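## Task

Carry the foam cube from the desk and set it on the top surface of the low shelf, then open the hand and withdraw. The robot must not topple or finish leaning, or the task fails, and the cube must stay on the shelf without the robot holding it.

## Robot and tools

Robot: a wheeled cart with two drive wheels (it cannot strafe), a pan-tilt head carrying head_camera, and two five-joint arms (left_arm, right_arm), each ending in a two-jaw gripper with its own wrist camera (left_wrist_camera, right_wrist_camera). The cart footprint is 0.53 m wide and spans x = -0.35 to 0.07 m. Each arm turns about a vertical pan axis at x = -0.060, y = +0.155 (left) or -0.155 m (right); the shoulder sits 0.03 m out from that axis and 0.89 m high. Link lengths: upper arm 0.116, forearm 0.135, hand 0.162 m. A hand's fixed-jaw tip reaches roughly 0.44 m from its pan axis at most and cannot go below about 0.55 m above the floor. Loose objects may occasionally get nudged by an outside push.

Frames: the base frame sits on the floor halfway between the drive wheels, x forward, y left, z up. left_hand and right_hand in results are positions of each fixed-jaw tip in this frame; a held object sits next to the tip on the moving-jaw side. Hand axes: z runs out along the fingers, y from moving jaw to fixed jaw. Odometry is the base frame as it was when the scene began; base_odometry counts wheel rotation only, so slipping shows up as travel. Heading runs -3.142 to 3.142, left positive.

execute_actions: argument actions is a list holding one action or nothing (empty just reports state and images). An action may contain base, joints, or both; they begin together. base holds exactly one key: translate_m, a relative drive in metres from the current spot (forward positive, -1.4 to 1.4), or rotate_rad, a relative spin in place in radians (counter-clockwise/left positive, -3.2 to 3.2). A base offset is measured from where the last reported state put the base. joints is a single object mapping joint names to absolute target angles in radians; unnamed joints keep chasing earlier targets. Ranges: head_pan_rad -3.2..3.2 (0 forward, + left); head_tilt_rad -0.76..1.45 (0 level, + down); for each arm (prefix left_arm_ or right_arm_): shoulder_pan_rad -1.919..1.919, shoulder_lift_rad -1.745..1.745, elbow_flex_rad -1.69..1.58, wrist_flex_rad -1.658..1.658, wrist_roll_rad -2.743..2.841, gripper_rad 0..1.919. Done tolerances: 0.02 for head, pans and rolls, 0.1 shoulder_lift, 0.07 elbow, 0.03 wrist_flex and gripper. Unknown keys or out-of-range numbers cause the whole call to be rejected with no motion. cameras: list of head_camera, left_wrist_camera, right_wrist_camera or all; omitted/null means all, [] means none. The pictures line names images in order.

Joint conventions: pan 0 points left_arm to the left and right_arm to the right; positive pan rotates either arm clockwise seen from above; straight ahead is +1.571 (left) and -1.571 (right). With lift, elbow and wrist_flex all 0, the upper arm stands up tilted 0.24 rad outward and forearm and fingers are horizontal; positive values bend downward. Their sum is the finger angle below horizontal (1.571 = pointing down, which requires the forearm no more than 0.08 rad above level). wrist_roll -1.522: jaws close crosswise with fixed jaw on the left looking outward; 1.619: fixed jaw on the right; 0.049: jaws close within the arm's plane, fixed jaw below (level fingers) or toward the pan axis (fingers down). Jaw opening by gripper angle: 0 → 0.003 m, 0.3 → 0.026, 0.6 → 0.049, 1 → 0.076, 1.919 → 0.106. The hand body juts about 0.08 m above level fingers with fixed jaw left, below with it right, so keep the fixed jaw left when reaching level over furniture. Stowed: pan ∓1.75 (left -1.75, right +1.75), lift 0.05, elbow 1.35, wrist_flex -1.55, roll -1.52. Stow in two steps (wrists first, then the other three); leaving stow, do not move the wrists first.

Other tools: wait(seconds, 0 to 10) lets time pass with no new command and returns state and images. zoom_image(camera, region [x0, y0, x1, y1] in pixels of that camera's latest full image, origin top-left, at most 504 by 504) gives a closer look. read_manual(section, default licences) returns licence texts only. finished_scene(scene, integer 1 or 2) closes the scene irreversibly and reports success; the object must already be resting in place.

Result lines: base_status and joint_status per motion: done (reached; for the base, the wheels turned the commanded amount), off_target (resting short, maybe still pushing; a full jaw reports this while holding), time_out (target dropped, holding in place), not_followed and the line joint command not followed with a cause (a self- or arm-to-arm clearance check blocked that arm's targets, which may be retried later; gripper still moves), limit_stop_at_motor_heat. on_its_own lists uncommanded motion. Motor temperatures gives per-arm numbers in joint_positions order; MOTOR HOT appears from 55 °C, and at 70 °C an OVER-TEMPERATURE FAULT stops that arm until it cools. A reported stop cancels your later motion calls in the same reply. Calibration lines give per-camera K, distortion and T_world_to_cam in the base frame.

Cautions: loaded or outstretched joints sag below target; compensate upward on the next move. Hand positions may be off a few centimetres. A joint stuck over about 0.30 rad from its target for around 2 s (your thinking time counts) trips its motor to low torque; reset by waiting until still, then commanding 0.2 rad from the reading away from the offending target. To stop a blocked joint pushing, set its target to its current reading. Gripping: command about 0.2 rad below the contact angle; lower adds little and may trip the jaw. Payload about 0.4 kg at full reach, 0.7 kg near the pan axis. Turning in place with arms stowed needs 0.44 m radius clear; turning or reversing right beside the desk can snag the rear and tip the robot. Pulling on things ahead is the easiest way to topple. Never let the arms collide or press on each other. Avoid drops, slips, slams and hard pushes; quicker robot motion is better.

Each tool is called after "Call:" in YAML: its name, and indented under it one key for each argument.

## Session

Call:
execute_actions:
  actions:
    - {"joints":{"head_tilt_rad":0.6}}
  cameras: ["head_camera"]

Scene clock: 1.17 s.
Motor temperatures (°C, as the motors report them): left_arm=[30 30 30 35 29] | right_arm=[33 30 28 28 29]
base_odometry: x=+0.000 y=+0.000 heading=+0.000 (m, m, rad; odometry frame)
base_status: not commanded
joint_positions: head_pan_rad=-0.027 head_tilt_rad=+0.594 left_arm_shoulder_pan_rad=-1.751 left_arm_shoulder_lift_rad=+0.059 left_arm_elbow_flex_rad=+1.418 left_arm_wrist_flex_rad=-1.611 left_arm_wrist_roll_rad=-1.491 left_arm_gripper_rad=+1.920 right_arm_shoulder_pan_rad=+1.727 right_arm_shoulder_lift_rad=+0.057 right_arm_elbow_flex_rad=+1.408 right_arm_wrist_flex_rad=-1.504 right_arm_wrist_roll_rad=-1.517 right_arm_gripper_rad=+1.920
joint_status: all done
left_hand: x=-0.2966 y=+0.1039 z=+0.8919 quat_wxyz=(-0.056, -0.654, -0.070, +0.751) (m; base frame)
right_hand: x=-0.3028 y=-0.1245 z=+0.8771 quat_wxyz=(-0.058, +0.691, -0.053, -0.718) (m; base frame)
pictures: head_camera
camera_calibration (this result's frames):
head_camera: T_world_to_cam=[[-0.0495702, -0.998086, 0.036983, -0.0458187], [-0.550417, -0.00359902, -0.834882, 0.982922], [0.833417, -0.0617413, -0.549185, 0.660646], [0, 0, 0, 1]] pos_world=[-0.0118477, -0.00140424, 1.18514]
Images, in order (width x height): head_camera 644x476.

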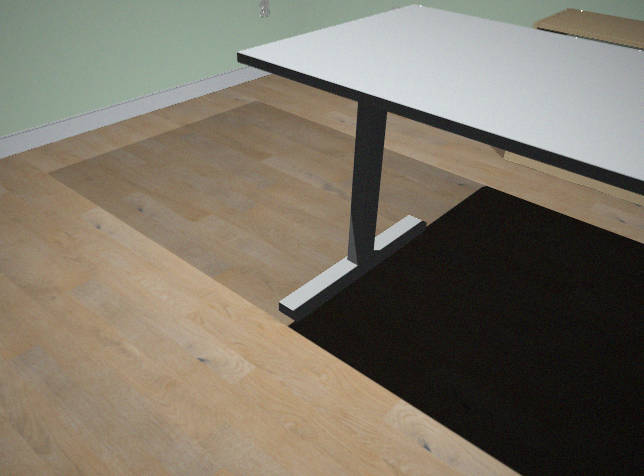

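Call:
execute_actions:
  actions:
    - {"joints":{"head_tilt_rad":0.35,"head_pan_rad":-0.6}}
  cameras: ["head_camera"]

Scene clock: 2.93 s.
Motor temperatures (°C, as the motors report them): left_arm=[30 30 30 35 29] | right_arm=[33 30 28 28 29]
base_odometry: x=+0.000 y=+0.000 heading=+0.000 (m, m, rad; odometry frame)
base_status: not commanded
joint_positions: head_pan_rad=-0.590 head_tilt_rad=+0.363 left_arm_shoulder_pan_rad=-1.751 left_arm_shoulder_lift_rad=+0.059 left_arm_elbow_flex_rad=+1.418 left_arm_wrist_flex_rad=-1.611 left_arm_wrist_roll_rad=-1.491 left_arm_gripper_rad=+1.920 right_arm_shoulder_pan_rad=+1.727 right_arm_shoulder_lift_rad=+0.057 right_arm_elbow_flex_rad=+1.408 right_arm_wrist_flex_rad=-1.504 right_arm_wrist_roll_rad=-1.517 right_arm_gripper_rad=+1.920
joint_status: all done
left_hand: x=-0.2966 y=+0.1039 z=+0.8919 quat_wxyz=(-0.056, -0.654, -0.070, +0.751) (m; base frame)
right_hand: x=-0.3028 y=-0.1245 z=+0.8771 quat_wxyz=(-0.058, +0.691, -0.053, -0.718) (m; base frame)
pictures: head_camera
camera_calibration (this result's frames):
head_camera: T_world_to_cam=[[-0.581443, -0.813006, 0.0307462, -0.0636382], [-0.296406, 0.176486, -0.938614, 1.11426], [0.757672, -0.554864, -0.343597, 0.420454], [0, 0, 0, 1]] pos_world=[-0.0252961, -0.0150945, 1.19228]
Images, in order (width x height): head_camera 644x476.

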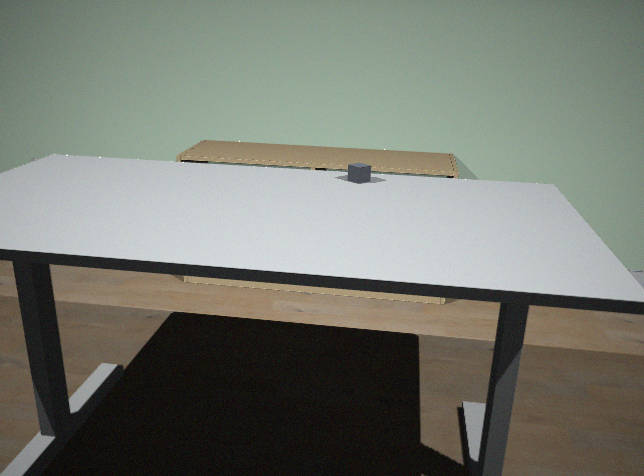

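Call:
execute_actions:
  actions:
    - {"base":{"rotate_rad":0.69},"joints":{"head_pan_rad":0,"head_tilt_rad":0.5}}
  cameras: []

Call:
execute_actions:
  actions:
    - {"base":{"translate_m":1.4}}
  cameras: []

Call:
execute_actions:
  actions:
    - {"base":{"rotate_rad":-1.36}}
  cameras: ["head_camera"]

Scene clock: 9.40 s.
Motor temperatures (°C, as the motors report them): left_arm=[30 30 30 35 29] | right_arm=[33 30 28 28 29]
base_odometry: x=-0.001 y=+0.000 heading=+0.689 (m, m, rad; odometry frame)
base_status: done
joint_positions: head_pan_rad=-0.010 head_tilt_rad=+0.494 left_arm_shoulder_pan_rad=-1.751 left_arm_shoulder_lift_rad=+0.059 left_arm_elbow_flex_rad=+1.418 left_arm_wrist_flex_rad=-1.611 left_arm_wrist_roll_rad=-1.491 left_arm_gripper_rad=+1.920 right_arm_shoulder_pan_rad=+1.727 right_arm_shoulder_lift_rad=+0.057 right_arm_elbow_flex_rad=+1.408 right_arm_wrist_flex_rad=-1.504 right_arm_wrist_roll_rad=-1.517 right_arm_gripper_rad=+1.920
joint_status: all done
left_hand: x=-0.2966 y=+0.1039 z=+0.8919 quat_wxyz=(-0.056, -0.654, -0.070, +0.751) (m; base frame)
right_hand: x=-0.3028 y=-0.1245 z=+0.8771 quat_wxyz=(-0.058, +0.691, -0.053, -0.718) (m; base frame)
pictures: none
No camera images: the call's "cameras" was empty. Leave "cameras" out to get every camera's image.

Scene clock: 17.23 s.
Motor temperatures (°C, as the motors report them): left_arm=[30 30 30 35 29] | right_arm=[33 30 28 28 29]
base_odometry: x=+1.079 y=+0.891 heading=+0.688 (m, m, rad; odometry frame)
base_status: done
joint_positions: head_pan_rad=-0.010 head_tilt_rad=+0.494 left_arm_shoulder_pan_rad=-1.751 left_arm_shoulder_lift_rad=+0.059 left_arm_elbow_flex_rad=+1.418 left_arm_wrist_flex_rad=-1.611 left_arm_wrist_roll_rad=-1.491 left_arm_gripper_rad=+1.920 right_arm_shoulder_pan_rad=+1.727 right_arm_shoulder_lift_rad=+0.057 right_arm_elbow_flex_rad=+1.408 right_arm_wrist_flex_rad=-1.504 right_arm_wrist_roll_rad=-1.517 right_arm_gripper_rad=+1.920
joint_status: not commanded
left_hand: x=-0.2966 y=+0.1039 z=+0.8919 quat_wxyz=(-0.056, -0.654, -0.070, +0.751) (m; base frame)
right_hand: x=-0.3028 y=-0.1245 z=+0.8771 quat_wxyz=(-0.058, +0.691, -0.053, -0.718) (m; base frame)
pictures: none
No camera images: the call's "cameras" was empty. Leave "cameras" out to get every camera's image.

Scene clock: 19.63 s.
Motor temperatures (°C, as the motors report them): left_arm=[30 30 30 35 29] | right_arm=[33 30 28 28 29]
base_odometry: x=+1.079 y=+0.891 heading=-0.671 (m, m, rad; odometry frame)
base_status: done
joint_positions: head_pan_rad=-0.010 head_tilt_rad=+0.494 left_arm_shoulder_pan_rad=-1.751 left_arm_shoulder_lift_rad=+0.059 left_arm_elbow_flex_rad=+1.418 left_arm_wrist_flex_rad=-1.611 left_arm_wrist_roll_rad=-1.491 left_arm_gripper_rad=+1.920 right_arm_shoulder_pan_rad=+1.727 right_arm_shoulder_lift_rad=+0.057 right_arm_elbow_flex_rad=+1.408 right_arm_wrist_flex_rad=-1.504 right_arm_wrist_roll_rad=-1.517 right_arm_gripper_rad=+1.920
joint_status: not commanded
left_hand: x=-0.2966 y=+0.1039 z=+0.8919 quat_wxyz=(-0.056, -0.654, -0.070, +0.751) (m; base frame)
right_hand: x=-0.3028 y=-0.1245 z=+0.8771 quat_wxyz=(-0.058, +0.691, -0.053, -0.718) (m; base frame)
pictures: head_camera
camera_calibration (this result's frames):
head_camera: T_world_to_cam=[[-0.0364694, -0.998739, 0.0345028, -0.0423482], [-0.464102, -0.01365, -0.885677, 1.04544], [0.885031, -0.0483129, -0.463019, 0.563895], [0, 0, 0, 1]] pos_world=[-0.0154162, -0.000781148, 1.18848]
Images, in order (width x height): head_camera 644x476.

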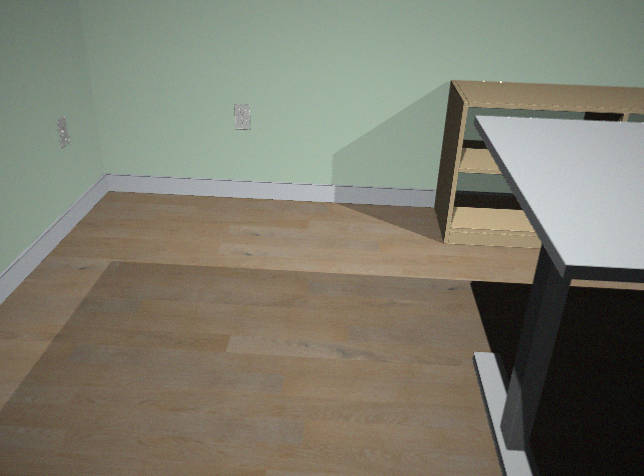

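Call:
execute_actions:
  actions:
    - {"base":{"translate_m":1.4}}
  cameras: []

Call:
execute_actions:
  actions:
    - {"base":{"translate_m":0.45}}
  cameras: []

Call:
execute_actions:
  actions:
    - {"base":{"rotate_rad":-1.57}}
  cameras: ["head_camera"]

Scene clock: 28.97 s.
Motor temperatures (°C, as the motors report them): left_arm=[30 30 30 35 29] | right_arm=[33 30 28 28 29]
base_odometry: x=+2.176 y=+0.020 heading=-0.668 (m, m, rad; odometry frame)
base_status: done
joint_positions: head_pan_rad=-0.010 head_tilt_rad=+0.494 left_arm_shoulder_pan_rad=-1.751 left_arm_shoulder_lift_rad=+0.059 left_arm_elbow_flex_rad=+1.418 left_arm_wrist_flex_rad=-1.611 left_arm_wrist_roll_rad=-1.491 left_arm_gripper_rad=+1.920 right_arm_shoulder_pan_rad=+1.727 right_arm_shoulder_lift_rad=+0.057 right_arm_elbow_flex_rad=+1.408 right_arm_wrist_flex_rad=-1.504 right_arm_wrist_roll_rad=-1.517 right_arm_gripper_rad=+1.920
joint_status: not commanded
left_hand: x=-0.2966 y=+0.1039 z=+0.8919 quat_wxyz=(-0.056, -0.654, -0.070, +0.751) (m; base frame)
right_hand: x=-0.3028 y=-0.1245 z=+0.8771 quat_wxyz=(-0.058, +0.691, -0.053, -0.718) (m; base frame)
pictures: none
No camera images: the call's "cameras" was empty. Leave "cameras" out to get every camera's image.

Scene clock: 32.13 s.
Motor temperatures (°C, as the motors report them): left_arm=[30 30 30 35 29] | right_arm=[33 30 28 28 29]
base_odometry: x=+2.530 y=-0.257 heading=-0.665 (m, m, rad; odometry frame)
base_status: done
joint_positions: head_pan_rad=-0.010 head_tilt_rad=+0.494 left_arm_shoulder_pan_rad=-1.751 left_arm_shoulder_lift_rad=+0.059 left_arm_elbow_flex_rad=+1.418 left_arm_wrist_flex_rad=-1.611 left_arm_wrist_roll_rad=-1.491 left_arm_gripper_rad=+1.920 right_arm_shoulder_pan_rad=+1.727 right_arm_shoulder_lift_rad=+0.057 right_arm_elbow_flex_rad=+1.408 right_arm_wrist_flex_rad=-1.504 right_arm_wrist_roll_rad=-1.517 right_arm_gripper_rad=+1.920
joint_status: not commanded
left_hand: x=-0.2966 y=+0.1039 z=+0.8919 quat_wxyz=(-0.056, -0.654, -0.070, +0.751) (m; base frame)
right_hand: x=-0.3028 y=-0.1245 z=+0.8771 quat_wxyz=(-0.058, +0.691, -0.053, -0.718) (m; base frame)
pictures: none
No camera images: the call's "cameras" was empty. Leave "cameras" out to get every camera's image.

Scene clock: 34.80 s.
Motor temperatures (°C, as the motors report them): left_arm=[30 30 30 35 29] | right_arm=[33 30 28 28 29]
base_odometry: x=+2.530 y=-0.257 heading=-2.234 (m, m, rad; odometry frame)
base_status: done
joint_positions: head_pan_rad=-0.010 head_tilt_rad=+0.494 left_arm_shoulder_pan_rad=-1.751 left_arm_shoulder_lift_rad=+0.059 left_arm_elbow_flex_rad=+1.418 left_arm_wrist_flex_rad=-1.611 left_arm_wrist_roll_rad=-1.491 left_arm_gripper_rad=+1.920 right_arm_shoulder_pan_rad=+1.727 right_arm_shoulder_lift_rad=+0.057 right_arm_elbow_flex_rad=+1.408 right_arm_wrist_flex_rad=-1.504 right_arm_wrist_roll_rad=-1.517 right_arm_gripper_rad=+1.920
joint_status: not commanded
left_hand: x=-0.2966 y=+0.1039 z=+0.8919 quat_wxyz=(-0.056, -0.654, -0.070, +0.751) (m; base frame)
right_hand: x=-0.3028 y=-0.1245 z=+0.8771 quat_wxyz=(-0.058, +0.691, -0.053, -0.718) (m; base frame)
pictures: head_camera
camera_calibration (this result's frames):
head_camera: T_world_to_cam=[[-0.0364556, -0.998739, 0.0345032, -0.0423481], [-0.464117, -0.013656, -0.885669, 1.04543], [0.885023, -0.0483011, -0.463034, 0.563912], [0, 0, 0, 1]] pos_world=[-0.0154156, -0.000780738, 1.18848]
Images, in order (width x height): head_camera 644x476.

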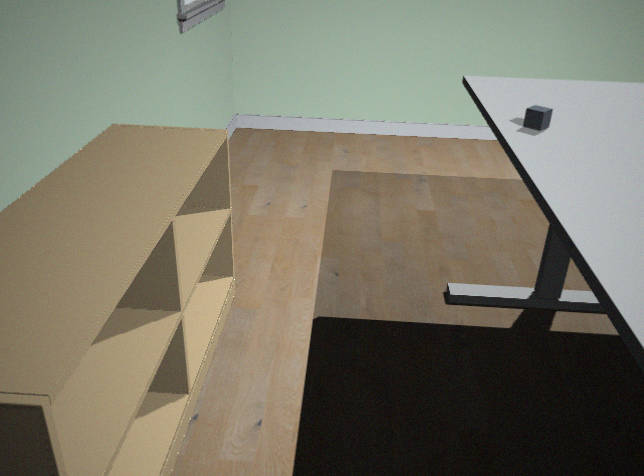

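Call:
execute_actions:
  actions:
    - {"base":{"rotate_rad":-0.12}}
  cameras: []

Call:
execute_actions:
  actions:
    - {"base":{"translate_m":1.4},"joints":{"head_pan_rad":-1.0,"head_tilt_rad":0.9,"right_arm_shoulder_lift_rad":-0.3,"right_arm_elbow_flex_rad":0.6,"right_arm_wrist_flex_rad":-0.3}}
  cameras: ["head_camera"]

Scene clock: 38.10 s.
Motor temperatures (°C, as the motors report them): left_arm=[30 30 30 35 29] | right_arm=[33 30 28 28 29]
base_odometry: x=+2.530 y=-0.256 heading=-2.355 (m, m, rad; odometry frame)
base_status: done
joint_positions: head_pan_rad=-0.010 head_tilt_rad=+0.494 left_arm_shoulder_pan_rad=-1.751 left_arm_shoulder_lift_rad=+0.059 left_arm_elbow_flex_rad=+1.418 left_arm_wrist_flex_rad=-1.611 left_arm_wrist_roll_rad=-1.491 left_arm_gripper_rad=+1.920 right_arm_shoulder_pan_rad=+1.727 right_arm_shoulder_lift_rad=+0.057 right_arm_elbow_flex_rad=+1.408 right_arm_wrist_flex_rad=-1.504 right_arm_wrist_roll_rad=-1.517 right_arm_gripper_rad=+1.920
joint_status: not commanded
left_hand: x=-0.2966 y=+0.1039 z=+0.8919 quat_wxyz=(-0.056, -0.654, -0.070, +0.751) (m; base frame)
right_hand: x=-0.3028 y=-0.1245 z=+0.8771 quat_wxyz=(-0.058, +0.691, -0.053, -0.718) (m; base frame)
pictures: none
No camera images: the call's "cameras" was empty. Leave "cameras" out to get every camera's image.

Scene clock: 45.93 s.
Motor temperatures (°C, as the motors report them): left_arm=[30 30 30 35 29] | right_arm=[33 30 28 28 29]
base_odometry: x=+1.541 y=-1.248 heading=-2.351 (m, m, rad; odometry frame)
base_status: done
joint_positions: head_pan_rad=-0.990 head_tilt_rad=+0.895 left_arm_shoulder_pan_rad=-1.751 left_arm_shoulder_lift_rad=+0.059 left_arm_elbow_flex_rad=+1.418 left_arm_wrist_flex_rad=-1.611 left_arm_wrist_roll_rad=-1.491 left_arm_gripper_rad=+1.920 right_arm_shoulder_pan_rad=+1.727 right_arm_shoulder_lift_rad=-0.263 right_arm_elbow_flex_rad=+0.640 right_arm_wrist_flex_rad=-0.301 right_arm_wrist_roll_rad=-1.517 right_arm_gripper_rad=+1.920
joint_status: all done
left_hand: x=-0.2966 y=+0.1039 z=+0.8919 quat_wxyz=(-0.056, -0.654, -0.070, +0.751) (m; base frame)
right_hand: x=-0.3729 y=-0.1134 z=+0.9529 quat_wxyz=(-0.055, +0.731, -0.056, -0.678) (m; base frame)
pictures: head_camera
camera_calibration (this result's frames):
head_camera: T_world_to_cam=[[-0.841311, -0.538908, 0.0421284, -0.0889529], [-0.439257, 0.636155, -0.634319, 0.757298], [0.315039, -0.552164, -0.771923, 0.892654], [0, 0, 0, 1]] pos_world=[-0.0234092, -0.0368049, 1.17318]
Images, in order (width x height): head_camera 644x476.

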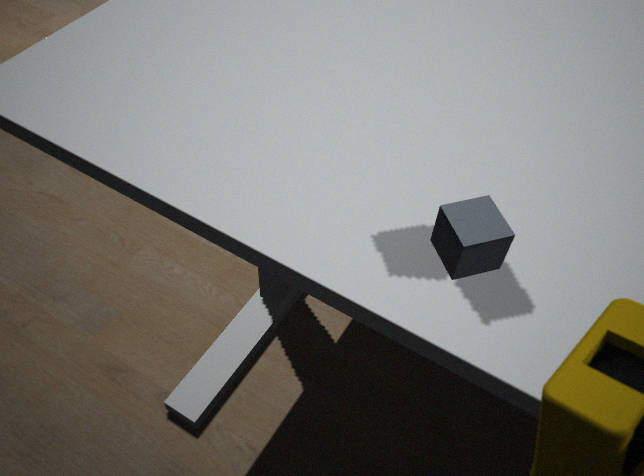

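Call:
execute_actions:
  actions:
    - {"joints":{"right_arm_shoulder_pan_rad":-0.47,"right_arm_shoulder_lift_rad":-0.15,"right_arm_elbow_flex_rad":0.31,"right_arm_wrist_flex_rad":0.9,"right_arm_gripper_rad":1.2}}

Scene clock: 51.87 s.
Motor temperatures (°C, as the motors report them): left_arm=[30 30 30 35 29] | right_arm=[33 30 28 28 29]
base_odometry: x=+1.541 y=-1.248 heading=-2.351 (m, m, rad; odometry frame)
base_status: not commanded
joint_positions: head_pan_rad=-0.990 head_tilt_rad=+0.895 left_arm_shoulder_pan_rad=-1.751 left_arm_shoulder_lift_rad=+0.059 left_arm_elbow_flex_rad=+1.418 left_arm_wrist_flex_rad=-1.611 left_arm_wrist_roll_rad=-1.491 left_arm_gripper_rad=+1.920 right_arm_shoulder_pan_rad=-0.460 right_arm_shoulder_lift_rad=-0.142 right_arm_elbow_flex_rad=+0.347 right_arm_wrist_flex_rad=+0.897 right_arm_wrist_roll_rad=-1.517 right_arm_gripper_rad=+1.209
joint_status: all done
left_hand: x=-0.2966 y=+0.1039 z=+0.8919 quat_wxyz=(-0.056, -0.654, -0.070, +0.751) (m; base frame)
right_hand: x=+0.0569 y=-0.3735 z=+0.8438 quat_wxyz=(+0.197, +0.511, +0.828, -0.123) (m; base frame)
pictures: head_camera, left_wrist_camera, right_wrist_camera
camera_calibration (this result's frames):
head_camera: T_world_to_cam=[[-0.841311, -0.538908, 0.0421284, -0.0889529], [-0.439257, 0.636155, -0.634319, 0.757298], [0.315039, -0.552164, -0.771923, 0.892654], [0, 0, 0, 1]] pos_world=[-0.0234092, -0.0368049, 1.17318]
right_wrist_camera: T_world_to_cam=[[-0.9043, -0.424432, 0.0458119, -0.150558], [-0.421177, 0.904539, 0.0664713, 0.334503], [-0.0696512, 0.0408151, -0.996736, 0.93019], [0, 0, 0, 1]] pos_world=[0.0695238, -0.404439, 0.911816]
Images, in order (width x height): head_camera 644x476, left_wrist_camera 644x476, right_wrist_camera 644x476.

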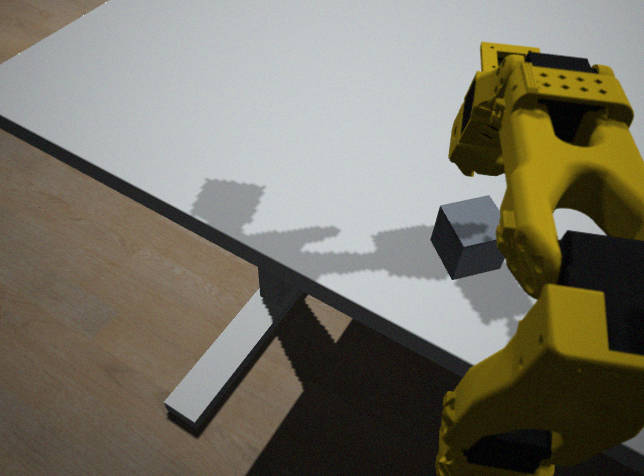

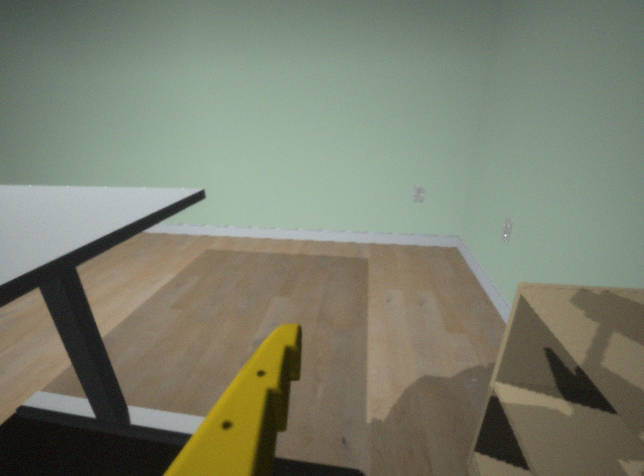

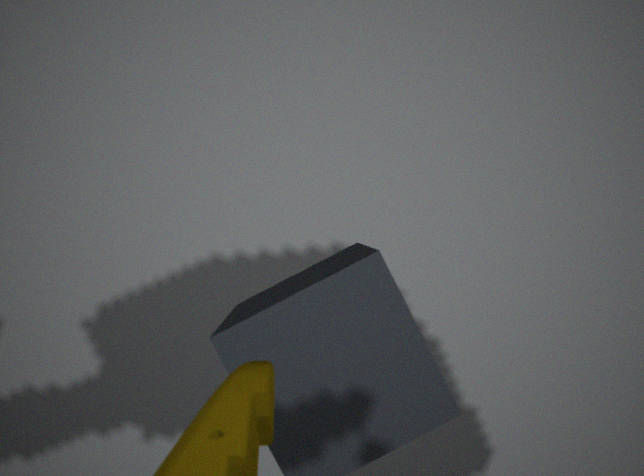

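Call:
execute_actions:
  actions:
    - {"joints":{"right_arm_shoulder_pan_rad":-0.56,"right_arm_wrist_roll_rad":-1.1,"right_arm_wrist_flex_rad":1.05,"right_arm_gripper_rad":1.5}}
  cameras: ["right_wrist_camera"]

Scene clock: 54.67 s.
Motor temperatures (°C, as the motors report them): left_arm=[30 30 30 35 29] | right_arm=[33 30 28 28 29]
base_odometry: x=+1.541 y=-1.248 heading=-2.351 (m, m, rad; odometry frame)
base_status: not commanded
joint_positions: head_pan_rad=-0.990 head_tilt_rad=+0.895 left_arm_shoulder_pan_rad=-1.751 left_arm_shoulder_lift_rad=+0.059 left_arm_elbow_flex_rad=+1.418 left_arm_wrist_flex_rad=-1.611 left_arm_wrist_roll_rad=-1.491 left_arm_gripper_rad=+1.920 right_arm_shoulder_pan_rad=-0.551 right_arm_shoulder_lift_rad=-0.142 right_arm_elbow_flex_rad=+0.345 right_arm_wrist_flex_rad=+1.045 right_arm_wrist_roll_rad=-1.109 right_arm_gripper_rad=+1.490
joint_status: all done
left_hand: x=-0.2966 y=+0.1039 z=+0.8919 quat_wxyz=(-0.056, -0.654, -0.070, +0.751) (m; base frame)
right_hand: x=+0.0626 y=-0.3414 z=+0.8340 quat_wxyz=(+0.121, +0.295, +0.942, -0.105) (m; base frame)
pictures: right_wrist_camera
camera_calibration (this result's frames):
right_wrist_camera: T_world_to_cam=[[-0.591526, -0.787301, 0.173937, -0.381638], [-0.752548, 0.616539, 0.231412, 0.0933614], [-0.289429, 0.00599046, -0.957181, 0.888338], [0, 0, 0, 1]] pos_world=[0.101621, -0.363347, 0.895076]
Images, in order (width x height): right_wrist_camera 644x476.

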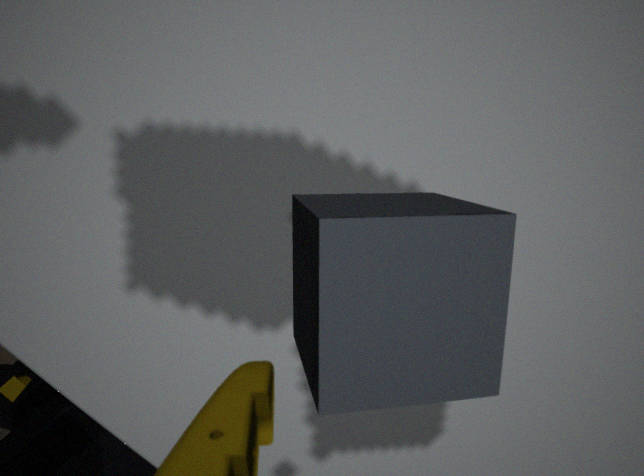

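Call:
execute_actions:
  actions:
    - {"joints":{"right_arm_shoulder_lift_rad":0.15,"right_arm_wrist_flex_rad":0.95}}
  cameras: ["right_wrist_camera","head_camera"]

Scene clock: 57.50 s.
Motor temperatures (°C, as the motors report them): left_arm=[30 30 30 35 29] | right_arm=[33 30 28 28 29]
base_odometry: x=+1.541 y=-1.248 heading=-2.351 (m, m, rad; odometry frame)
base_status: not commanded
joint_positions: head_pan_rad=-0.990 head_tilt_rad=+0.895 left_arm_shoulder_pan_rad=-1.751 left_arm_shoulder_lift_rad=+0.059 left_arm_elbow_flex_rad=+1.418 left_arm_wrist_flex_rad=-1.611 left_arm_wrist_roll_rad=-1.491 left_arm_gripper_rad=+1.920 right_arm_shoulder_pan_rad=-0.551 right_arm_shoulder_lift_rad=+0.160 right_arm_elbow_flex_rad=+0.342 right_arm_wrist_flex_rad=+0.959 right_arm_wrist_roll_rad=-1.109 right_arm_gripper_rad=+1.490
joint_status: all done
left_hand: x=-0.2966 y=+0.1039 z=+0.8919 quat_wxyz=(-0.056, -0.654, -0.070, +0.751) (m; base frame)
right_hand: x=+0.0563 y=-0.3311 z=+0.7803 quat_wxyz=(+0.041, +0.299, +0.953, -0.036) (m; base frame)
pictures: head_camera, right_wrist_camera
camera_calibration (this result's frames):
head_camera: T_world_to_cam=[[-0.841311, -0.538908, 0.0421284, -0.0889529], [-0.439257, 0.636155, -0.634319, 0.757298], [0.315039, -0.552164, -0.771923, 0.892654], [0, 0, 0, 1]] pos_world=[-0.0234092, -0.0368049, 1.17318]
right_wrist_camera: T_world_to_cam=[[-0.57655, -0.811693, 0.093515, -0.314085], [-0.716034, 0.557069, 0.420677, -0.0748301], [-0.393555, 0.175581, -0.902378, 0.854359], [0, 0, 0, 1]] pos_world=[0.10157, -0.363264, 0.831806]
Images, in order (width x height): head_camera 644x476, right_wrist_camera 644x476.

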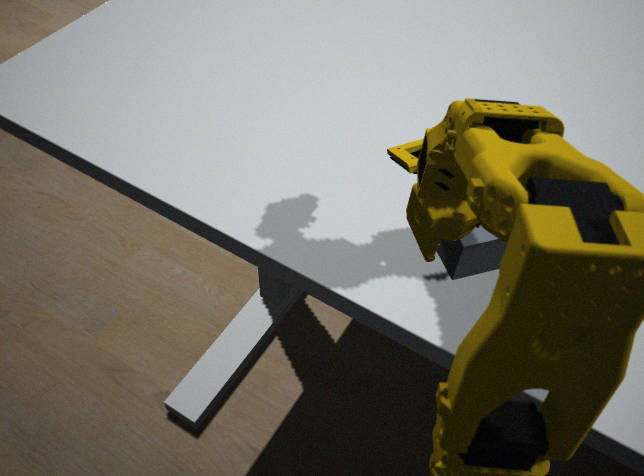

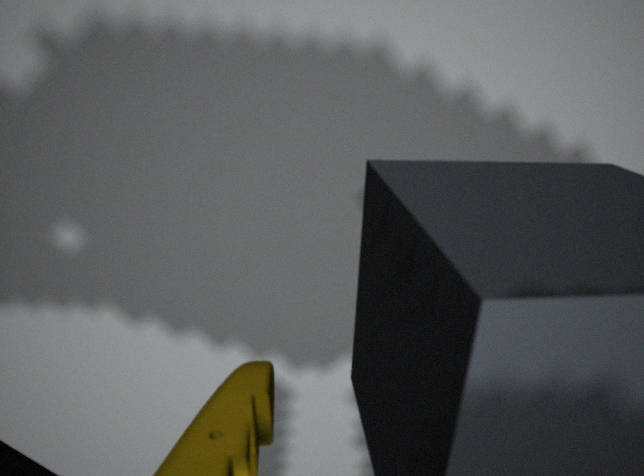

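Slightly lower, close.

Call:
execute_actions:
  actions:
    - {"joints":{"right_arm_shoulder_lift_rad":0.22,"right_arm_wrist_flex_rad":0.9,"right_arm_shoulder_pan_rad":-0.5}}
  cameras: []

Call:
execute_actions:
  actions:
    - {"joints":{"right_arm_gripper_rad":0.4}}
  cameras: []

Call:
execute_actions:
  actions:
    - {"joints":{"right_arm_shoulder_lift_rad":-0.3,"right_arm_gripper_rad":0.4}}
  cameras: ["right_wrist_camera"]

Call:
execute_actions:
  actions:
    - {"joints":{"head_pan_rad":1.0}}
  cameras: ["head_camera"]

Scene clock: 60.30 s.
Motor temperatures (°C, as the motors report them): left_arm=[30 30 30 35 29] | right_arm=[33 30 28 28 29]
base_odometry: x=+1.541 y=-1.248 heading=-2.351 (m, m, rad; odometry frame)
base_status: not commanded
joint_positions: head_pan_rad=-0.990 head_tilt_rad=+0.895 left_arm_shoulder_pan_rad=-1.751 left_arm_shoulder_lift_rad=+0.059 left_arm_elbow_flex_rad=+1.418 left_arm_wrist_flex_rad=-1.611 left_arm_wrist_roll_rad=-1.491 left_arm_gripper_rad=+1.920 right_arm_shoulder_pan_rad=-0.509 right_arm_shoulder_lift_rad=+0.231 right_arm_elbow_flex_rad=+0.340 right_arm_wrist_flex_rad=+0.909 right_arm_wrist_roll_rad=-1.109 right_arm_gripper_rad=+1.490
joint_status: all done
left_hand: x=-0.2966 y=+0.1039 z=+0.8919 quat_wxyz=(-0.056, -0.654, -0.070, +0.751) (m; base frame)
right_hand: x=+0.0489 y=-0.3357 z=+0.7684 quat_wxyz=(+0.034, +0.318, +0.947, -0.030) (m; base frame)
pictures: none
No camera images: the call's "cameras" was empty. Leave "cameras" out to get every camera's image.

Scene clock: 61.40 s.
Motor temperatures (°C, as the motors report them): left_arm=[30 30 30 35 29] | right_arm=[33 30 28 28 29]
base_odometry: x=+1.541 y=-1.248 heading=-2.352 (m, m, rad; odometry frame)
base_status: not commanded
joint_positions: head_pan_rad=-0.990 head_tilt_rad=+0.895 left_arm_shoulder_pan_rad=-1.751 left_arm_shoulder_lift_rad=+0.059 left_arm_elbow_flex_rad=+1.418 left_arm_wrist_flex_rad=-1.611 left_arm_wrist_roll_rad=-1.491 left_arm_gripper_rad=+1.920 right_arm_shoulder_pan_rad=-0.498 right_arm_shoulder_lift_rad=+0.212 right_arm_elbow_flex_rad=+0.327 right_arm_wrist_flex_rad=+0.913 right_arm_wrist_roll_rad=-1.109 right_arm_gripper_rad=+0.605
joint_status: right_arm_gripper_rad off_target (ended at +0.605, target +0.400)
left_hand: x=-0.2966 y=+0.1039 z=+0.8919 quat_wxyz=(-0.056, -0.654, -0.070, +0.751) (m; base frame)
right_hand: x=+0.0492 y=-0.3410 z=+0.7736 quat_wxyz=(+0.044, +0.323, +0.944, -0.040) (m; base frame)
pictures: none
No camera images: the call's "cameras" was empty. Leave "cameras" out to get every camera's image.

Scene clock: 62.53 s.
Motor temperatures (°C, as the motors report them): left_arm=[30 30 30 35 29] | right_arm=[33 30 28 28 29]
base_odometry: x=+1.541 y=-1.248 heading=-2.352 (m, m, rad; odometry frame)
base_status: not commanded
joint_positions: head_pan_rad=-0.990 head_tilt_rad=+0.895 left_arm_shoulder_pan_rad=-1.751 left_arm_shoulder_lift_rad=+0.059 left_arm_elbow_flex_rad=+1.418 left_arm_wrist_flex_rad=-1.611 left_arm_wrist_roll_rad=-1.491 left_arm_gripper_rad=+1.920 right_arm_shoulder_pan_rad=-0.498 right_arm_shoulder_lift_rad=-0.260 right_arm_elbow_flex_rad=+0.327 right_arm_wrist_flex_rad=+0.912 right_arm_wrist_roll_rad=-1.109 right_arm_gripper_rad=+0.575
joint_status: right_arm_gripper_rad off_target (ended at +0.575, target +0.400); the others done
left_hand: x=-0.2966 y=+0.1039 z=+0.8919 quat_wxyz=(-0.056, -0.654, -0.070, +0.751) (m; base frame)
right_hand: x=+0.0658 y=-0.3715 z=+0.8711 quat_wxyz=(+0.215, +0.310, +0.905, -0.197) (m; base frame)
pictures: right_wrist_camera
camera_calibration (this result's frames):
right_wrist_camera: T_world_to_cam=[[-0.660203, -0.703148, 0.264034, -0.452634], [-0.732973, 0.679898, -0.0221239, 0.348785], [-0.16396, -0.208136, -0.96426, 0.843386], [0, 0, 0, 1]] pos_world=[0.095101, -0.379869, 0.940471]
Images, in order (width x height): right_wrist_camera 644x476.

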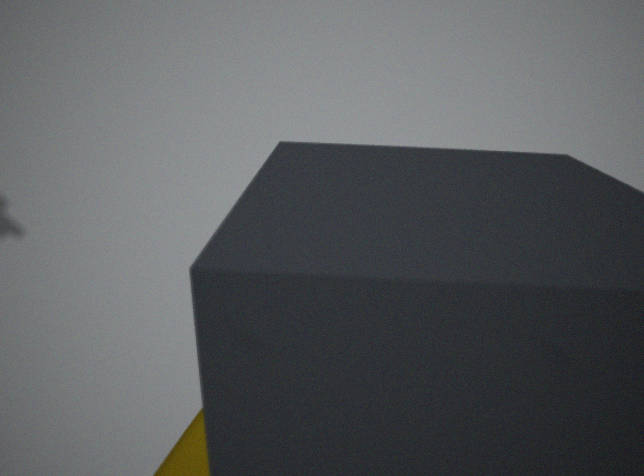

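Scene clock: 64.67 s.
Motor temperatures (°C, as the motors report them): left_arm=[30 30 30 35 29] | right_arm=[33 30 28 28 29]
base_odometry: x=+1.541 y=-1.248 heading=-2.352 (m, m, rad; odometry frame)
base_status: not commanded
joint_positions: head_pan_rad=+0.990 head_tilt_rad=+0.895 left_arm_shoulder_pan_rad=-1.751 left_arm_shoulder_lift_rad=+0.059 left_arm_elbow_flex_rad=+1.418 left_arm_wrist_flex_rad=-1.611 left_arm_wrist_roll_rad=-1.491 left_arm_gripper_rad=+1.920 right_arm_shoulder_pan_rad=-0.498 right_arm_shoulder_lift_rad=-0.260 right_arm_elbow_flex_rad=+0.327 right_arm_wrist_flex_rad=+0.912 right_arm_wrist_roll_rad=-1.109 right_arm_gripper_rad=+0.575
joint_status: all done
left_hand: x=-0.2966 y=+0.1039 z=+0.8919 quat_wxyz=(-0.056, -0.654, -0.070, +0.751) (m; base frame)
right_hand: x=+0.0658 y=-0.3715 z=+0.8711 quat_wxyz=(+0.215, +0.310, +0.905, -0.197) (m; base frame)
pictures: head_camera
camera_calibration (this result's frames):
head_camera: T_world_to_cam=[[0.829213, -0.557342, 0.0421288, -0.0104387], [-0.408804, -0.656164, -0.634294, 0.758701], [0.381162, 0.508742, -0.771944, 0.895785], [0, 0, 0, 1]] pos_world=[-0.0226235, 0.0362902, 1.17317]
Images, in order (width x height): head_camera 644x476.

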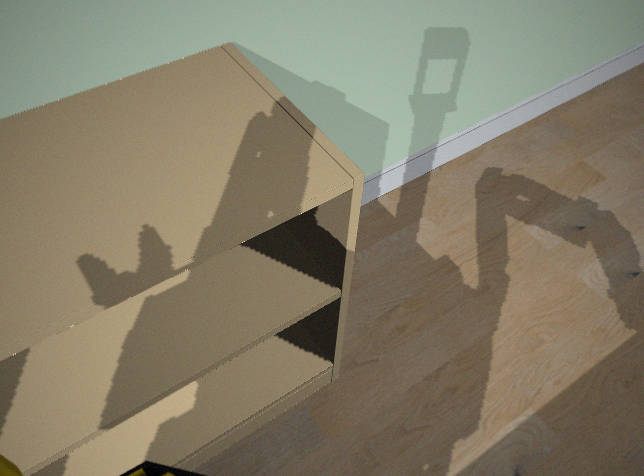

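Call:
execute_actions:
  actions:
    - {"base":{"translate_m":1.15},"joints":{"head_pan_rad":0,"head_tilt_rad":0.5}}
  cameras: ["head_camera"]

Call:
execute_actions:
  actions:
    - {"base":{"rotate_rad":1.57},"joints":{"right_arm_shoulder_pan_rad":-1.3}}
  cameras: []

Call:
execute_actions:
  actions:
    - {"base":{"translate_m":0.12}}
  cameras: []

Call:
execute_actions:
  actions:
    - {"base":{"rotate_rad":1.57}}
  cameras: ["head_camera"]

Scene clock: 75.37 s.
Motor temperatures (°C, as the motors report them): left_arm=[30 30 30 35 29] | right_arm=[33 30 29 29 29]
base_odometry: x=+0.731 y=-2.063 heading=-2.354 (m, m, rad; odometry frame)
base_status: done
joint_positions: head_pan_rad=+0.010 head_tilt_rad=+0.514 left_arm_shoulder_pan_rad=-1.751 left_arm_shoulder_lift_rad=+0.059 left_arm_elbow_flex_rad=+1.418 left_arm_wrist_flex_rad=-1.611 left_arm_wrist_roll_rad=-1.491 left_arm_gripper_rad=+1.920 right_arm_shoulder_pan_rad=-0.498 right_arm_shoulder_lift_rad=-0.260 right_arm_elbow_flex_rad=+0.327 right_arm_wrist_flex_rad=+0.912 right_arm_wrist_roll_rad=-1.109 right_arm_gripper_rad=+0.575
joint_status: all done
left_hand: x=-0.2966 y=+0.1039 z=+0.8919 quat_wxyz=(-0.056, -0.654, -0.070, +0.751) (m; base frame)
right_hand: x=+0.0658 y=-0.3715 z=+0.8711 quat_wxyz=(+0.215, +0.310, +0.905, -0.197) (m; base frame)
pictures: head_camera
camera_calibration (this result's frames):
head_camera: T_world_to_cam=[[-0.0158772, -0.999261, 0.0350194, -0.041975], [-0.481106, -0.023068, -0.876359, 1.03392], [0.876519, -0.0307622, -0.480384, 0.583481], [0, 0, 0, 1]] pos_world=[-0.0146743, -0.000144371, 1.18785]
Images, in order (width x height): head_camera 644x476.

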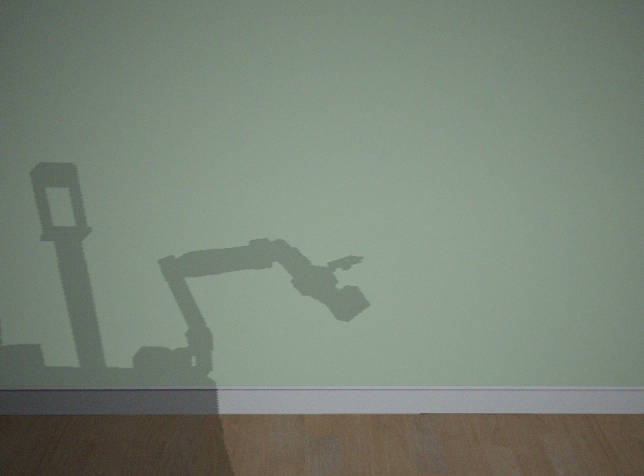

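Scene clock: 78.03 s.
Motor temperatures (°C, as the motors report them): left_arm=[30 30 30 35 29] | right_arm=[33 30 29 29 29]
base_odometry: x=+0.731 y=-2.063 heading=-0.785 (m, m, rad; odometry frame)
base_status: done
joint_positions: head_pan_rad=+0.010 head_tilt_rad=+0.514 left_arm_shoulder_pan_rad=-1.751 left_arm_shoulder_lift_rad=+0.059 left_arm_elbow_flex_rad=+1.418 left_arm_wrist_flex_rad=-1.611 left_arm_wrist_roll_rad=-1.491 left_arm_gripper_rad=+1.920 right_arm_shoulder_pan_rad=-1.292 right_arm_shoulder_lift_rad=-0.260 right_arm_elbow_flex_rad=+0.327 right_arm_wrist_flex_rad=+0.912 right_arm_wrist_roll_rad=-1.109 right_arm_gripper_rad=+0.575
joint_status: all done
left_hand: x=-0.2966 y=+0.1039 z=+0.8919 quat_wxyz=(-0.056, -0.654, -0.070, +0.751) (m; base frame)
right_hand: x=+0.1825 y=-0.2173 z=+0.8711 quat_wxyz=(+0.275, -0.064, +0.954, -0.099) (m; base frame)
pictures: none
No camera images: the call's "cameras" was empty. Leave "cameras" out to get every camera's image.

Scene clock: 79.47 s.
Motor temperatures (°C, as the motors report them): left_arm=[30 30 30 35 29] | right_arm=[33 30 29 29 29]
base_odometry: x=+0.816 y=-2.148 heading=-0.783 (m, m, rad; odometry frame)
base_status: done
joint_positions: head_pan_rad=+0.010 head_tilt_rad=+0.513 left_arm_shoulder_pan_rad=-1.751 left_arm_shoulder_lift_rad=+0.059 left_arm_elbow_flex_rad=+1.418 left_arm_wrist_flex_rad=-1.611 left_arm_wrist_roll_rad=-1.491 left_arm_gripper_rad=+1.920 right_arm_shoulder_pan_rad=-1.292 right_arm_shoulder_lift_rad=-0.262 right_arm_elbow_flex_rad=+0.327 right_arm_wrist_flex_rad=+0.912 right_arm_wrist_roll_rad=-1.109 right_arm_gripper_rad=+0.575
joint_status: not commanded
left_hand: x=-0.2966 y=+0.1039 z=+0.8919 quat_wxyz=(-0.056, -0.654, -0.070, +0.751) (m; base frame)
right_hand: x=+0.1825 y=-0.2173 z=+0.8715 quat_wxyz=(+0.275, -0.064, +0.954, -0.099) (m; base frame)
pictures: none
No camera images: the call's "cameras" was empty. Leave "cameras" out to get every camera's image.

Scene clock: 82.13 s.
Motor temperatures (°C, as the motors report them): left_arm=[30 30 30 35 29] | right_arm=[33 30 29 29 29]
base_odometry: x=+0.816 y=-2.147 heading=+0.786 (m, m, rad; odometry frame)
base_status: done
joint_positions: head_pan_rad=+0.010 head_tilt_rad=+0.513 left_arm_shoulder_pan_rad=-1.751 left_arm_shoulder_lift_rad=+0.059 left_arm_elbow_flex_rad=+1.418 left_arm_wrist_flex_rad=-1.611 left_arm_wrist_roll_rad=-1.491 left_arm_gripper_rad=+1.920 right_arm_shoulder_pan_rad=-1.292 right_arm_shoulder_lift_rad=-0.262 right_arm_elbow_flex_rad=+0.327 right_arm_wrist_flex_rad=+0.912 right_arm_wrist_roll_rad=-1.109 right_arm_gripper_rad=+0.575
joint_status: not commanded
left_hand: x=-0.2966 y=+0.1039 z=+0.8919 quat_wxyz=(-0.056, -0.654, -0.070, +0.751) (m; base frame)
right_hand: x=+0.1825 y=-0.2173 z=+0.8715 quat_wxyz=(+0.275, -0.064, +0.954, -0.099) (m; base frame)
pictures: head_camera
camera_calibration (this result's frames):
head_camera: T_world_to_cam=[[-0.0159494, -0.99926, 0.0350142, -0.0419724], [-0.48093, -0.0230349, -0.876456, 1.03404], [0.876614, -0.0308183, -0.480206, 0.583282], [0, 0, 0, 1]] pos_world=[-0.0146817, -0.000146549, 1.18786]
Images, in order (width x height): head_camera 644x476.

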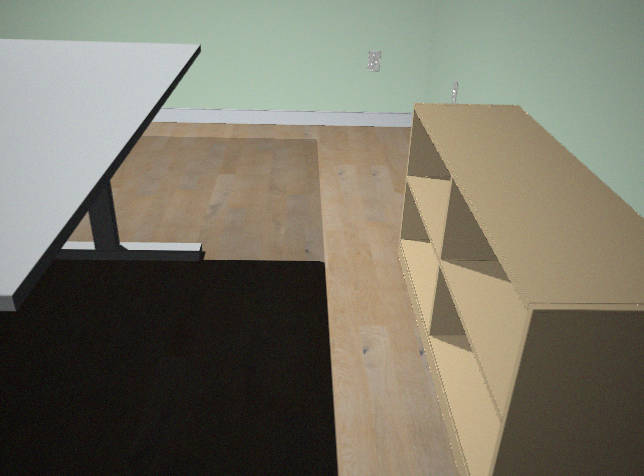

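Call:
execute_actions:
  actions:
    - {"base":{"translate_m":1.25},"joints":{"head_pan_rad":-1.2,"head_tilt_rad":0.9}}
  cameras: []

Call:
execute_actions:
  actions:
    - {"joints":{"right_arm_shoulder_pan_rad":-0.2,"right_arm_shoulder_lift_rad":0.6,"right_arm_elbow_flex_rad":-0.43,"right_arm_wrist_flex_rad":0.3}}
  cameras: []

Call:
execute_actions:
  actions:
    - {"joints":{"right_arm_shoulder_lift_rad":1.15,"right_arm_wrist_flex_rad":0.0}}
  cameras: ["head_camera"]

Scene clock: 91.90 s.
Motor temperatures (°C, as the motors report them): left_arm=[30 30 30 35 29] | right_arm=[33 30 29 29 29]
base_odometry: x=+1.698 y=-1.262 heading=+0.786 (m, m, rad; odometry frame)
base_status: done
joint_positions: head_pan_rad=-1.190 head_tilt_rad=+0.895 left_arm_shoulder_pan_rad=-1.751 left_arm_shoulder_lift_rad=+0.059 left_arm_elbow_flex_rad=+1.418 left_arm_wrist_flex_rad=-1.611 left_arm_wrist_roll_rad=-1.491 left_arm_gripper_rad=+1.920 right_arm_shoulder_pan_rad=-1.292 right_arm_shoulder_lift_rad=-0.262 right_arm_elbow_flex_rad=+0.327 right_arm_wrist_flex_rad=+0.912 right_arm_wrist_roll_rad=-1.109 right_arm_gripper_rad=+0.575
joint_status: all done
left_hand: x=-0.2966 y=+0.1039 z=+0.8919 quat_wxyz=(-0.056, -0.654, -0.070, +0.751) (m; base frame)
right_hand: x=+0.1825 y=-0.2173 z=+0.8715 quat_wxyz=(+0.275, -0.064, +0.954, -0.099) (m; base frame)
pictures: none
No camera images: the call's "cameras" was empty. Leave "cameras" out to get every camera's image.

Scene clock: 93.43 s.
Motor temperatures (°C, as the motors report them): left_arm=[30 30 30 35 29] | right_arm=[33 30 29 29 29]
base_odometry: x=+1.698 y=-1.262 heading=+0.786 (m, m, rad; odometry frame)
base_status: not commanded
joint_positions: head_pan_rad=-1.190 head_tilt_rad=+0.895 left_arm_shoulder_pan_rad=-1.751 left_arm_shoulder_lift_rad=+0.059 left_arm_elbow_flex_rad=+1.418 left_arm_wrist_flex_rad=-1.611 left_arm_wrist_roll_rad=-1.491 left_arm_gripper_rad=+1.920 right_arm_shoulder_pan_rad=-0.210 right_arm_shoulder_lift_rad=+0.627 right_arm_elbow_flex_rad=-0.387 right_arm_wrist_flex_rad=+0.317 right_arm_wrist_roll_rad=-1.109 right_arm_gripper_rad=+0.574
joint_status: all done
left_hand: x=-0.2966 y=+0.1039 z=+0.8919 quat_wxyz=(-0.056, -0.654, -0.070, +0.751) (m; base frame)
right_hand: x=+0.0273 y=-0.5309 z=+0.8541 quat_wxyz=(+0.307, +0.399, +0.778, -0.376) (m; base frame)
pictures: none
No camera images: the call's "cameras" was empty. Leave "cameras" out to get every camera's image.

Scene clock: 94.53 s.
Motor temperatures (°C, as the motors report them): left_arm=[30 30 30 35 29] | right_arm=[33 30 29 29 29]
base_odometry: x=+1.698 y=-1.262 heading=+0.786 (m, m, rad; odometry frame)
base_status: not commanded
joint_positions: head_pan_rad=-1.190 head_tilt_rad=+0.895 left_arm_shoulder_pan_rad=-1.751 left_arm_shoulder_lift_rad=+0.059 left_arm_elbow_flex_rad=+1.418 left_arm_wrist_flex_rad=-1.611 left_arm_wrist_roll_rad=-1.491 left_arm_gripper_rad=+1.920 right_arm_shoulder_pan_rad=-0.210 right_arm_shoulder_lift_rad=+1.179 right_arm_elbow_flex_rad=-0.394 right_arm_wrist_flex_rad=+0.015 right_arm_wrist_roll_rad=-1.109 right_arm_gripper_rad=+0.574
joint_status: all done
left_hand: x=-0.2966 y=+0.1039 z=+0.8919 quat_wxyz=(-0.056, -0.654, -0.070, +0.751) (m; base frame)
right_hand: x=+0.0206 y=-0.4996 z=+0.7021 quat_wxyz=(+0.238, +0.423, +0.824, -0.292) (m; base frame)
pictures: head_camera
camera_calibration (this result's frames):
head_camera: T_world_to_cam=[[-0.931607, -0.361017, 0.0421281, -0.0931965], [-0.304107, 0.710728, -0.634338, 0.763673], [0.199065, -0.603766, -0.771907, 0.887184], [0, 0, 0, 1]] pos_world=[-0.0311919, -0.0407576, 1.17318]
Images, in order (width x height): head_camera 644x476.

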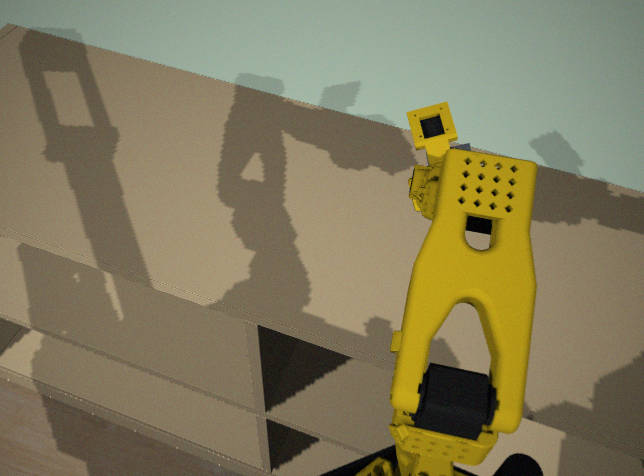

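Over the top. Lower.

Call:
execute_actions:
  actions:
    - {"joints":{"right_arm_shoulder_lift_rad":1.38,"right_arm_wrist_flex_rad":-0.1}}
  cameras: ["head_camera","right_wrist_camera"]

Scene clock: 96.03 s.
Motor temperatures (°C, as the motors report them): left_arm=[30 30 30 35 29] | right_arm=[33 30 29 29 29]
base_odometry: x=+1.698 y=-1.262 heading=+0.786 (m, m, rad; odometry frame)
base_status: not commanded
joint_positions: head_pan_rad=-1.190 head_tilt_rad=+0.895 left_arm_shoulder_pan_rad=-1.751 left_arm_shoulder_lift_rad=+0.059 left_arm_elbow_flex_rad=+1.418 left_arm_wrist_flex_rad=-1.611 left_arm_wrist_roll_rad=-1.491 left_arm_gripper_rad=+1.920 right_arm_shoulder_pan_rad=-0.210 right_arm_shoulder_lift_rad=+1.404 right_arm_elbow_flex_rad=-0.399 right_arm_wrist_flex_rad=-0.085 right_arm_wrist_roll_rad=-1.109 right_arm_gripper_rad=+0.574
joint_status: all done
left_hand: x=-0.2966 y=+0.1039 z=+0.8919 quat_wxyz=(-0.056, -0.654, -0.070, +0.751) (m; base frame)
right_hand: x=+0.0130 y=-0.4638 z=+0.6442 quat_wxyz=(+0.202, +0.432, +0.843, -0.248) (m; base frame)
pictures: head_camera, right_wrist_camera
camera_calibration (this result's frames):
head_camera: T_world_to_cam=[[-0.931607, -0.361017, 0.0421281, -0.0931965], [-0.304107, 0.710728, -0.634338, 0.763673], [0.199065, -0.603766, -0.771907, 0.887184], [0, 0, 0, 1]] pos_world=[-0.0311919, -0.0407576, 1.17318]
right_wrist_camera: T_world_to_cam=[[-0.836235, -0.470799, 0.281176, -0.393479], [-0.508731, 0.857449, -0.0772913, 0.482837], [-0.204705, -0.207676, -0.956539, 0.592409], [0, 0, 0, 1]] pos_world=[0.0378629, -0.476228, 0.714618]
Images, in order (width x height): head_camera 644x476, right_wrist_camera 644x476.

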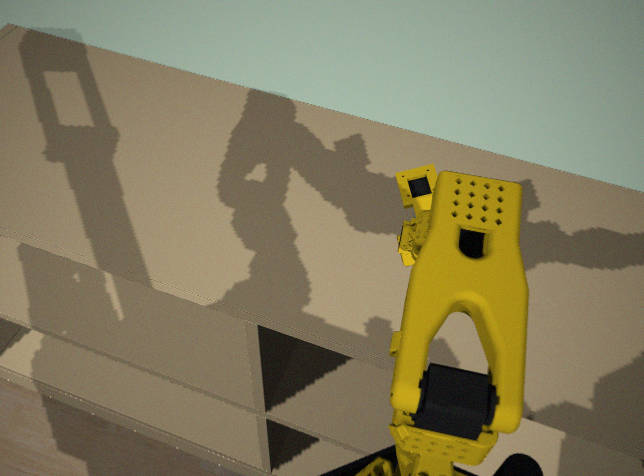

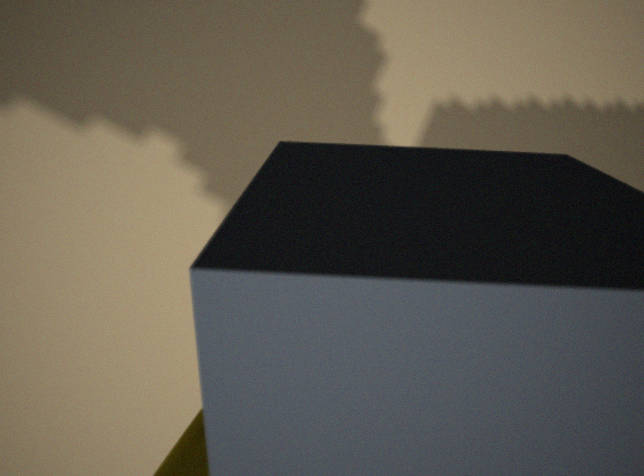

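Call:
execute_actions:
  actions:
    - {"joints":{"right_arm_shoulder_lift_rad":1.52,"right_arm_wrist_flex_rad":-0.2}}
  cameras: ["head_camera"]

Scene clock: 97.77 s.
Motor temperatures (°C, as the motors report them): left_arm=[30 30 30 35 29] | right_arm=[33 30 29 29 29]
base_odometry: x=+1.698 y=-1.262 heading=+0.786 (m, m, rad; odometry frame)
base_status: not commanded
joint_positions: head_pan_rad=-1.190 head_tilt_rad=+0.895 left_arm_shoulder_pan_rad=-1.751 left_arm_shoulder_lift_rad=+0.059 left_arm_elbow_flex_rad=+1.418 left_arm_wrist_flex_rad=-1.611 left_arm_wrist_roll_rad=-1.491 left_arm_gripper_rad=+1.920 right_arm_shoulder_pan_rad=-0.210 right_arm_shoulder_lift_rad=+1.527 right_arm_elbow_flex_rad=-0.410 right_arm_wrist_flex_rad=-0.191 right_arm_wrist_roll_rad=-1.109 right_arm_gripper_rad=+0.574
joint_status: all done
left_hand: x=-0.2966 y=+0.1039 z=+0.8919 quat_wxyz=(-0.056, -0.654, -0.070, +0.751) (m; base frame)
right_hand: x=+0.0097 y=-0.4485 z=+0.6216 quat_wxyz=(+0.200, +0.433, +0.844, -0.245) (m; base frame)
pictures: head_camera
camera_calibration (this result's frames):
head_camera: T_world_to_cam=[[-0.931607, -0.361017, 0.0421282, -0.0931966], [-0.304108, 0.710731, -0.634334, 0.763668], [0.199064, -0.603762, -0.77191, 0.887188], [0, 0, 0, 1]] pos_world=[-0.0311918, -0.0407577, 1.17318]
Images, in order (width x height): head_camera 644x476.

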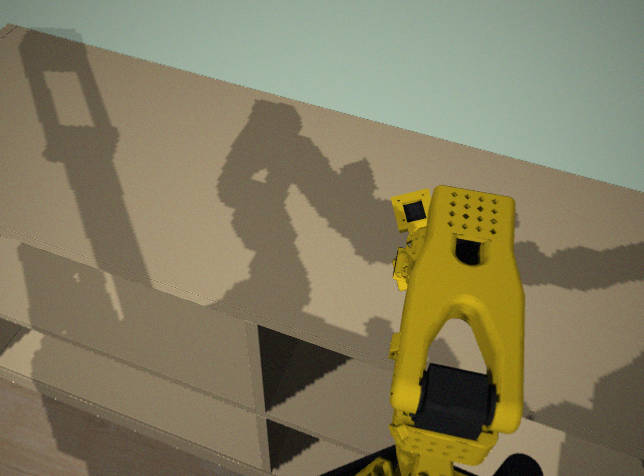

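Call:
execute_actions:
  actions:
    - {"joints":{"right_arm_shoulder_lift_rad":1.7,"right_arm_elbow_flex_rad":-0.5,"right_arm_wrist_flex_rad":-0.25}}
  cameras: ["head_camera","right_wrist_camera"]

Scene clock: 99.73 s.
Motor temperatures (°C, as the motors report them): left_arm=[30 30 30 35 29] | right_arm=[33 30 29 29 29]
base_odometry: x=+1.698 y=-1.262 heading=+0.786 (m, m, rad; odometry frame)
base_status: not commanded
joint_positions: head_pan_rad=-1.190 head_tilt_rad=+0.895 left_arm_shoulder_pan_rad=-1.751 left_arm_shoulder_lift_rad=+0.059 left_arm_elbow_flex_rad=+1.418 left_arm_wrist_flex_rad=-1.611 left_arm_wrist_roll_rad=-1.491 left_arm_gripper_rad=+1.920 right_arm_shoulder_pan_rad=-0.209 right_arm_shoulder_lift_rad=+1.628 right_arm_elbow_flex_rad=-0.508 right_arm_wrist_flex_rad=-0.257 right_arm_wrist_roll_rad=-1.109 right_arm_gripper_rad=+0.574
joint_status: all done
left_hand: x=-0.2966 y=+0.1039 z=+0.8919 quat_wxyz=(-0.056, -0.654, -0.070, +0.751) (m; base frame)
right_hand: x=+0.0102 y=-0.4533 z=+0.6162 quat_wxyz=(+0.219, +0.429, +0.834, -0.269) (m; base frame)
pictures: head_camera, right_wrist_camera
camera_calibration (this result's frames):
head_camera: T_world_to_cam=[[-0.931607, -0.361017, 0.0421282, -0.0931966], [-0.304108, 0.710731, -0.634334, 0.763668], [0.199064, -0.603762, -0.77191, 0.887188], [0, 0, 0, 1]] pos_world=[-0.0311918, -0.0407577, 1.17318]
right_wrist_camera: T_world_to_cam=[[-0.840354, -0.45346, 0.29695, -0.384744], [-0.506192, 0.852451, -0.130756, 0.500865], [-0.193843, -0.260195, -0.945898, 0.536832], [0, 0, 0, 1]] pos_world=[0.0342738, -0.461748, 0.687529]
Images, in order (width x height): head_camera 644x476, right_wrist_camera 644x476.

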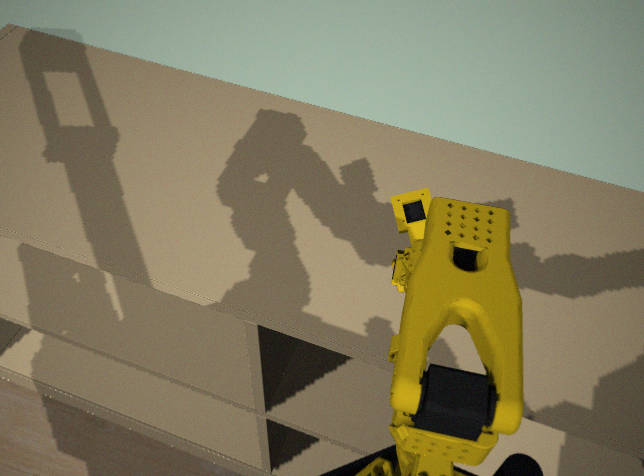

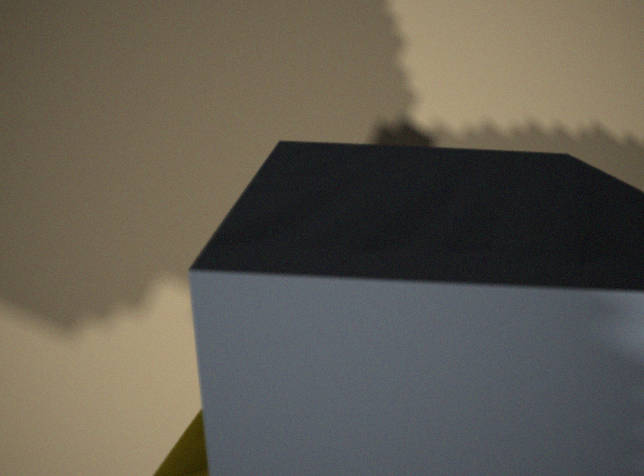

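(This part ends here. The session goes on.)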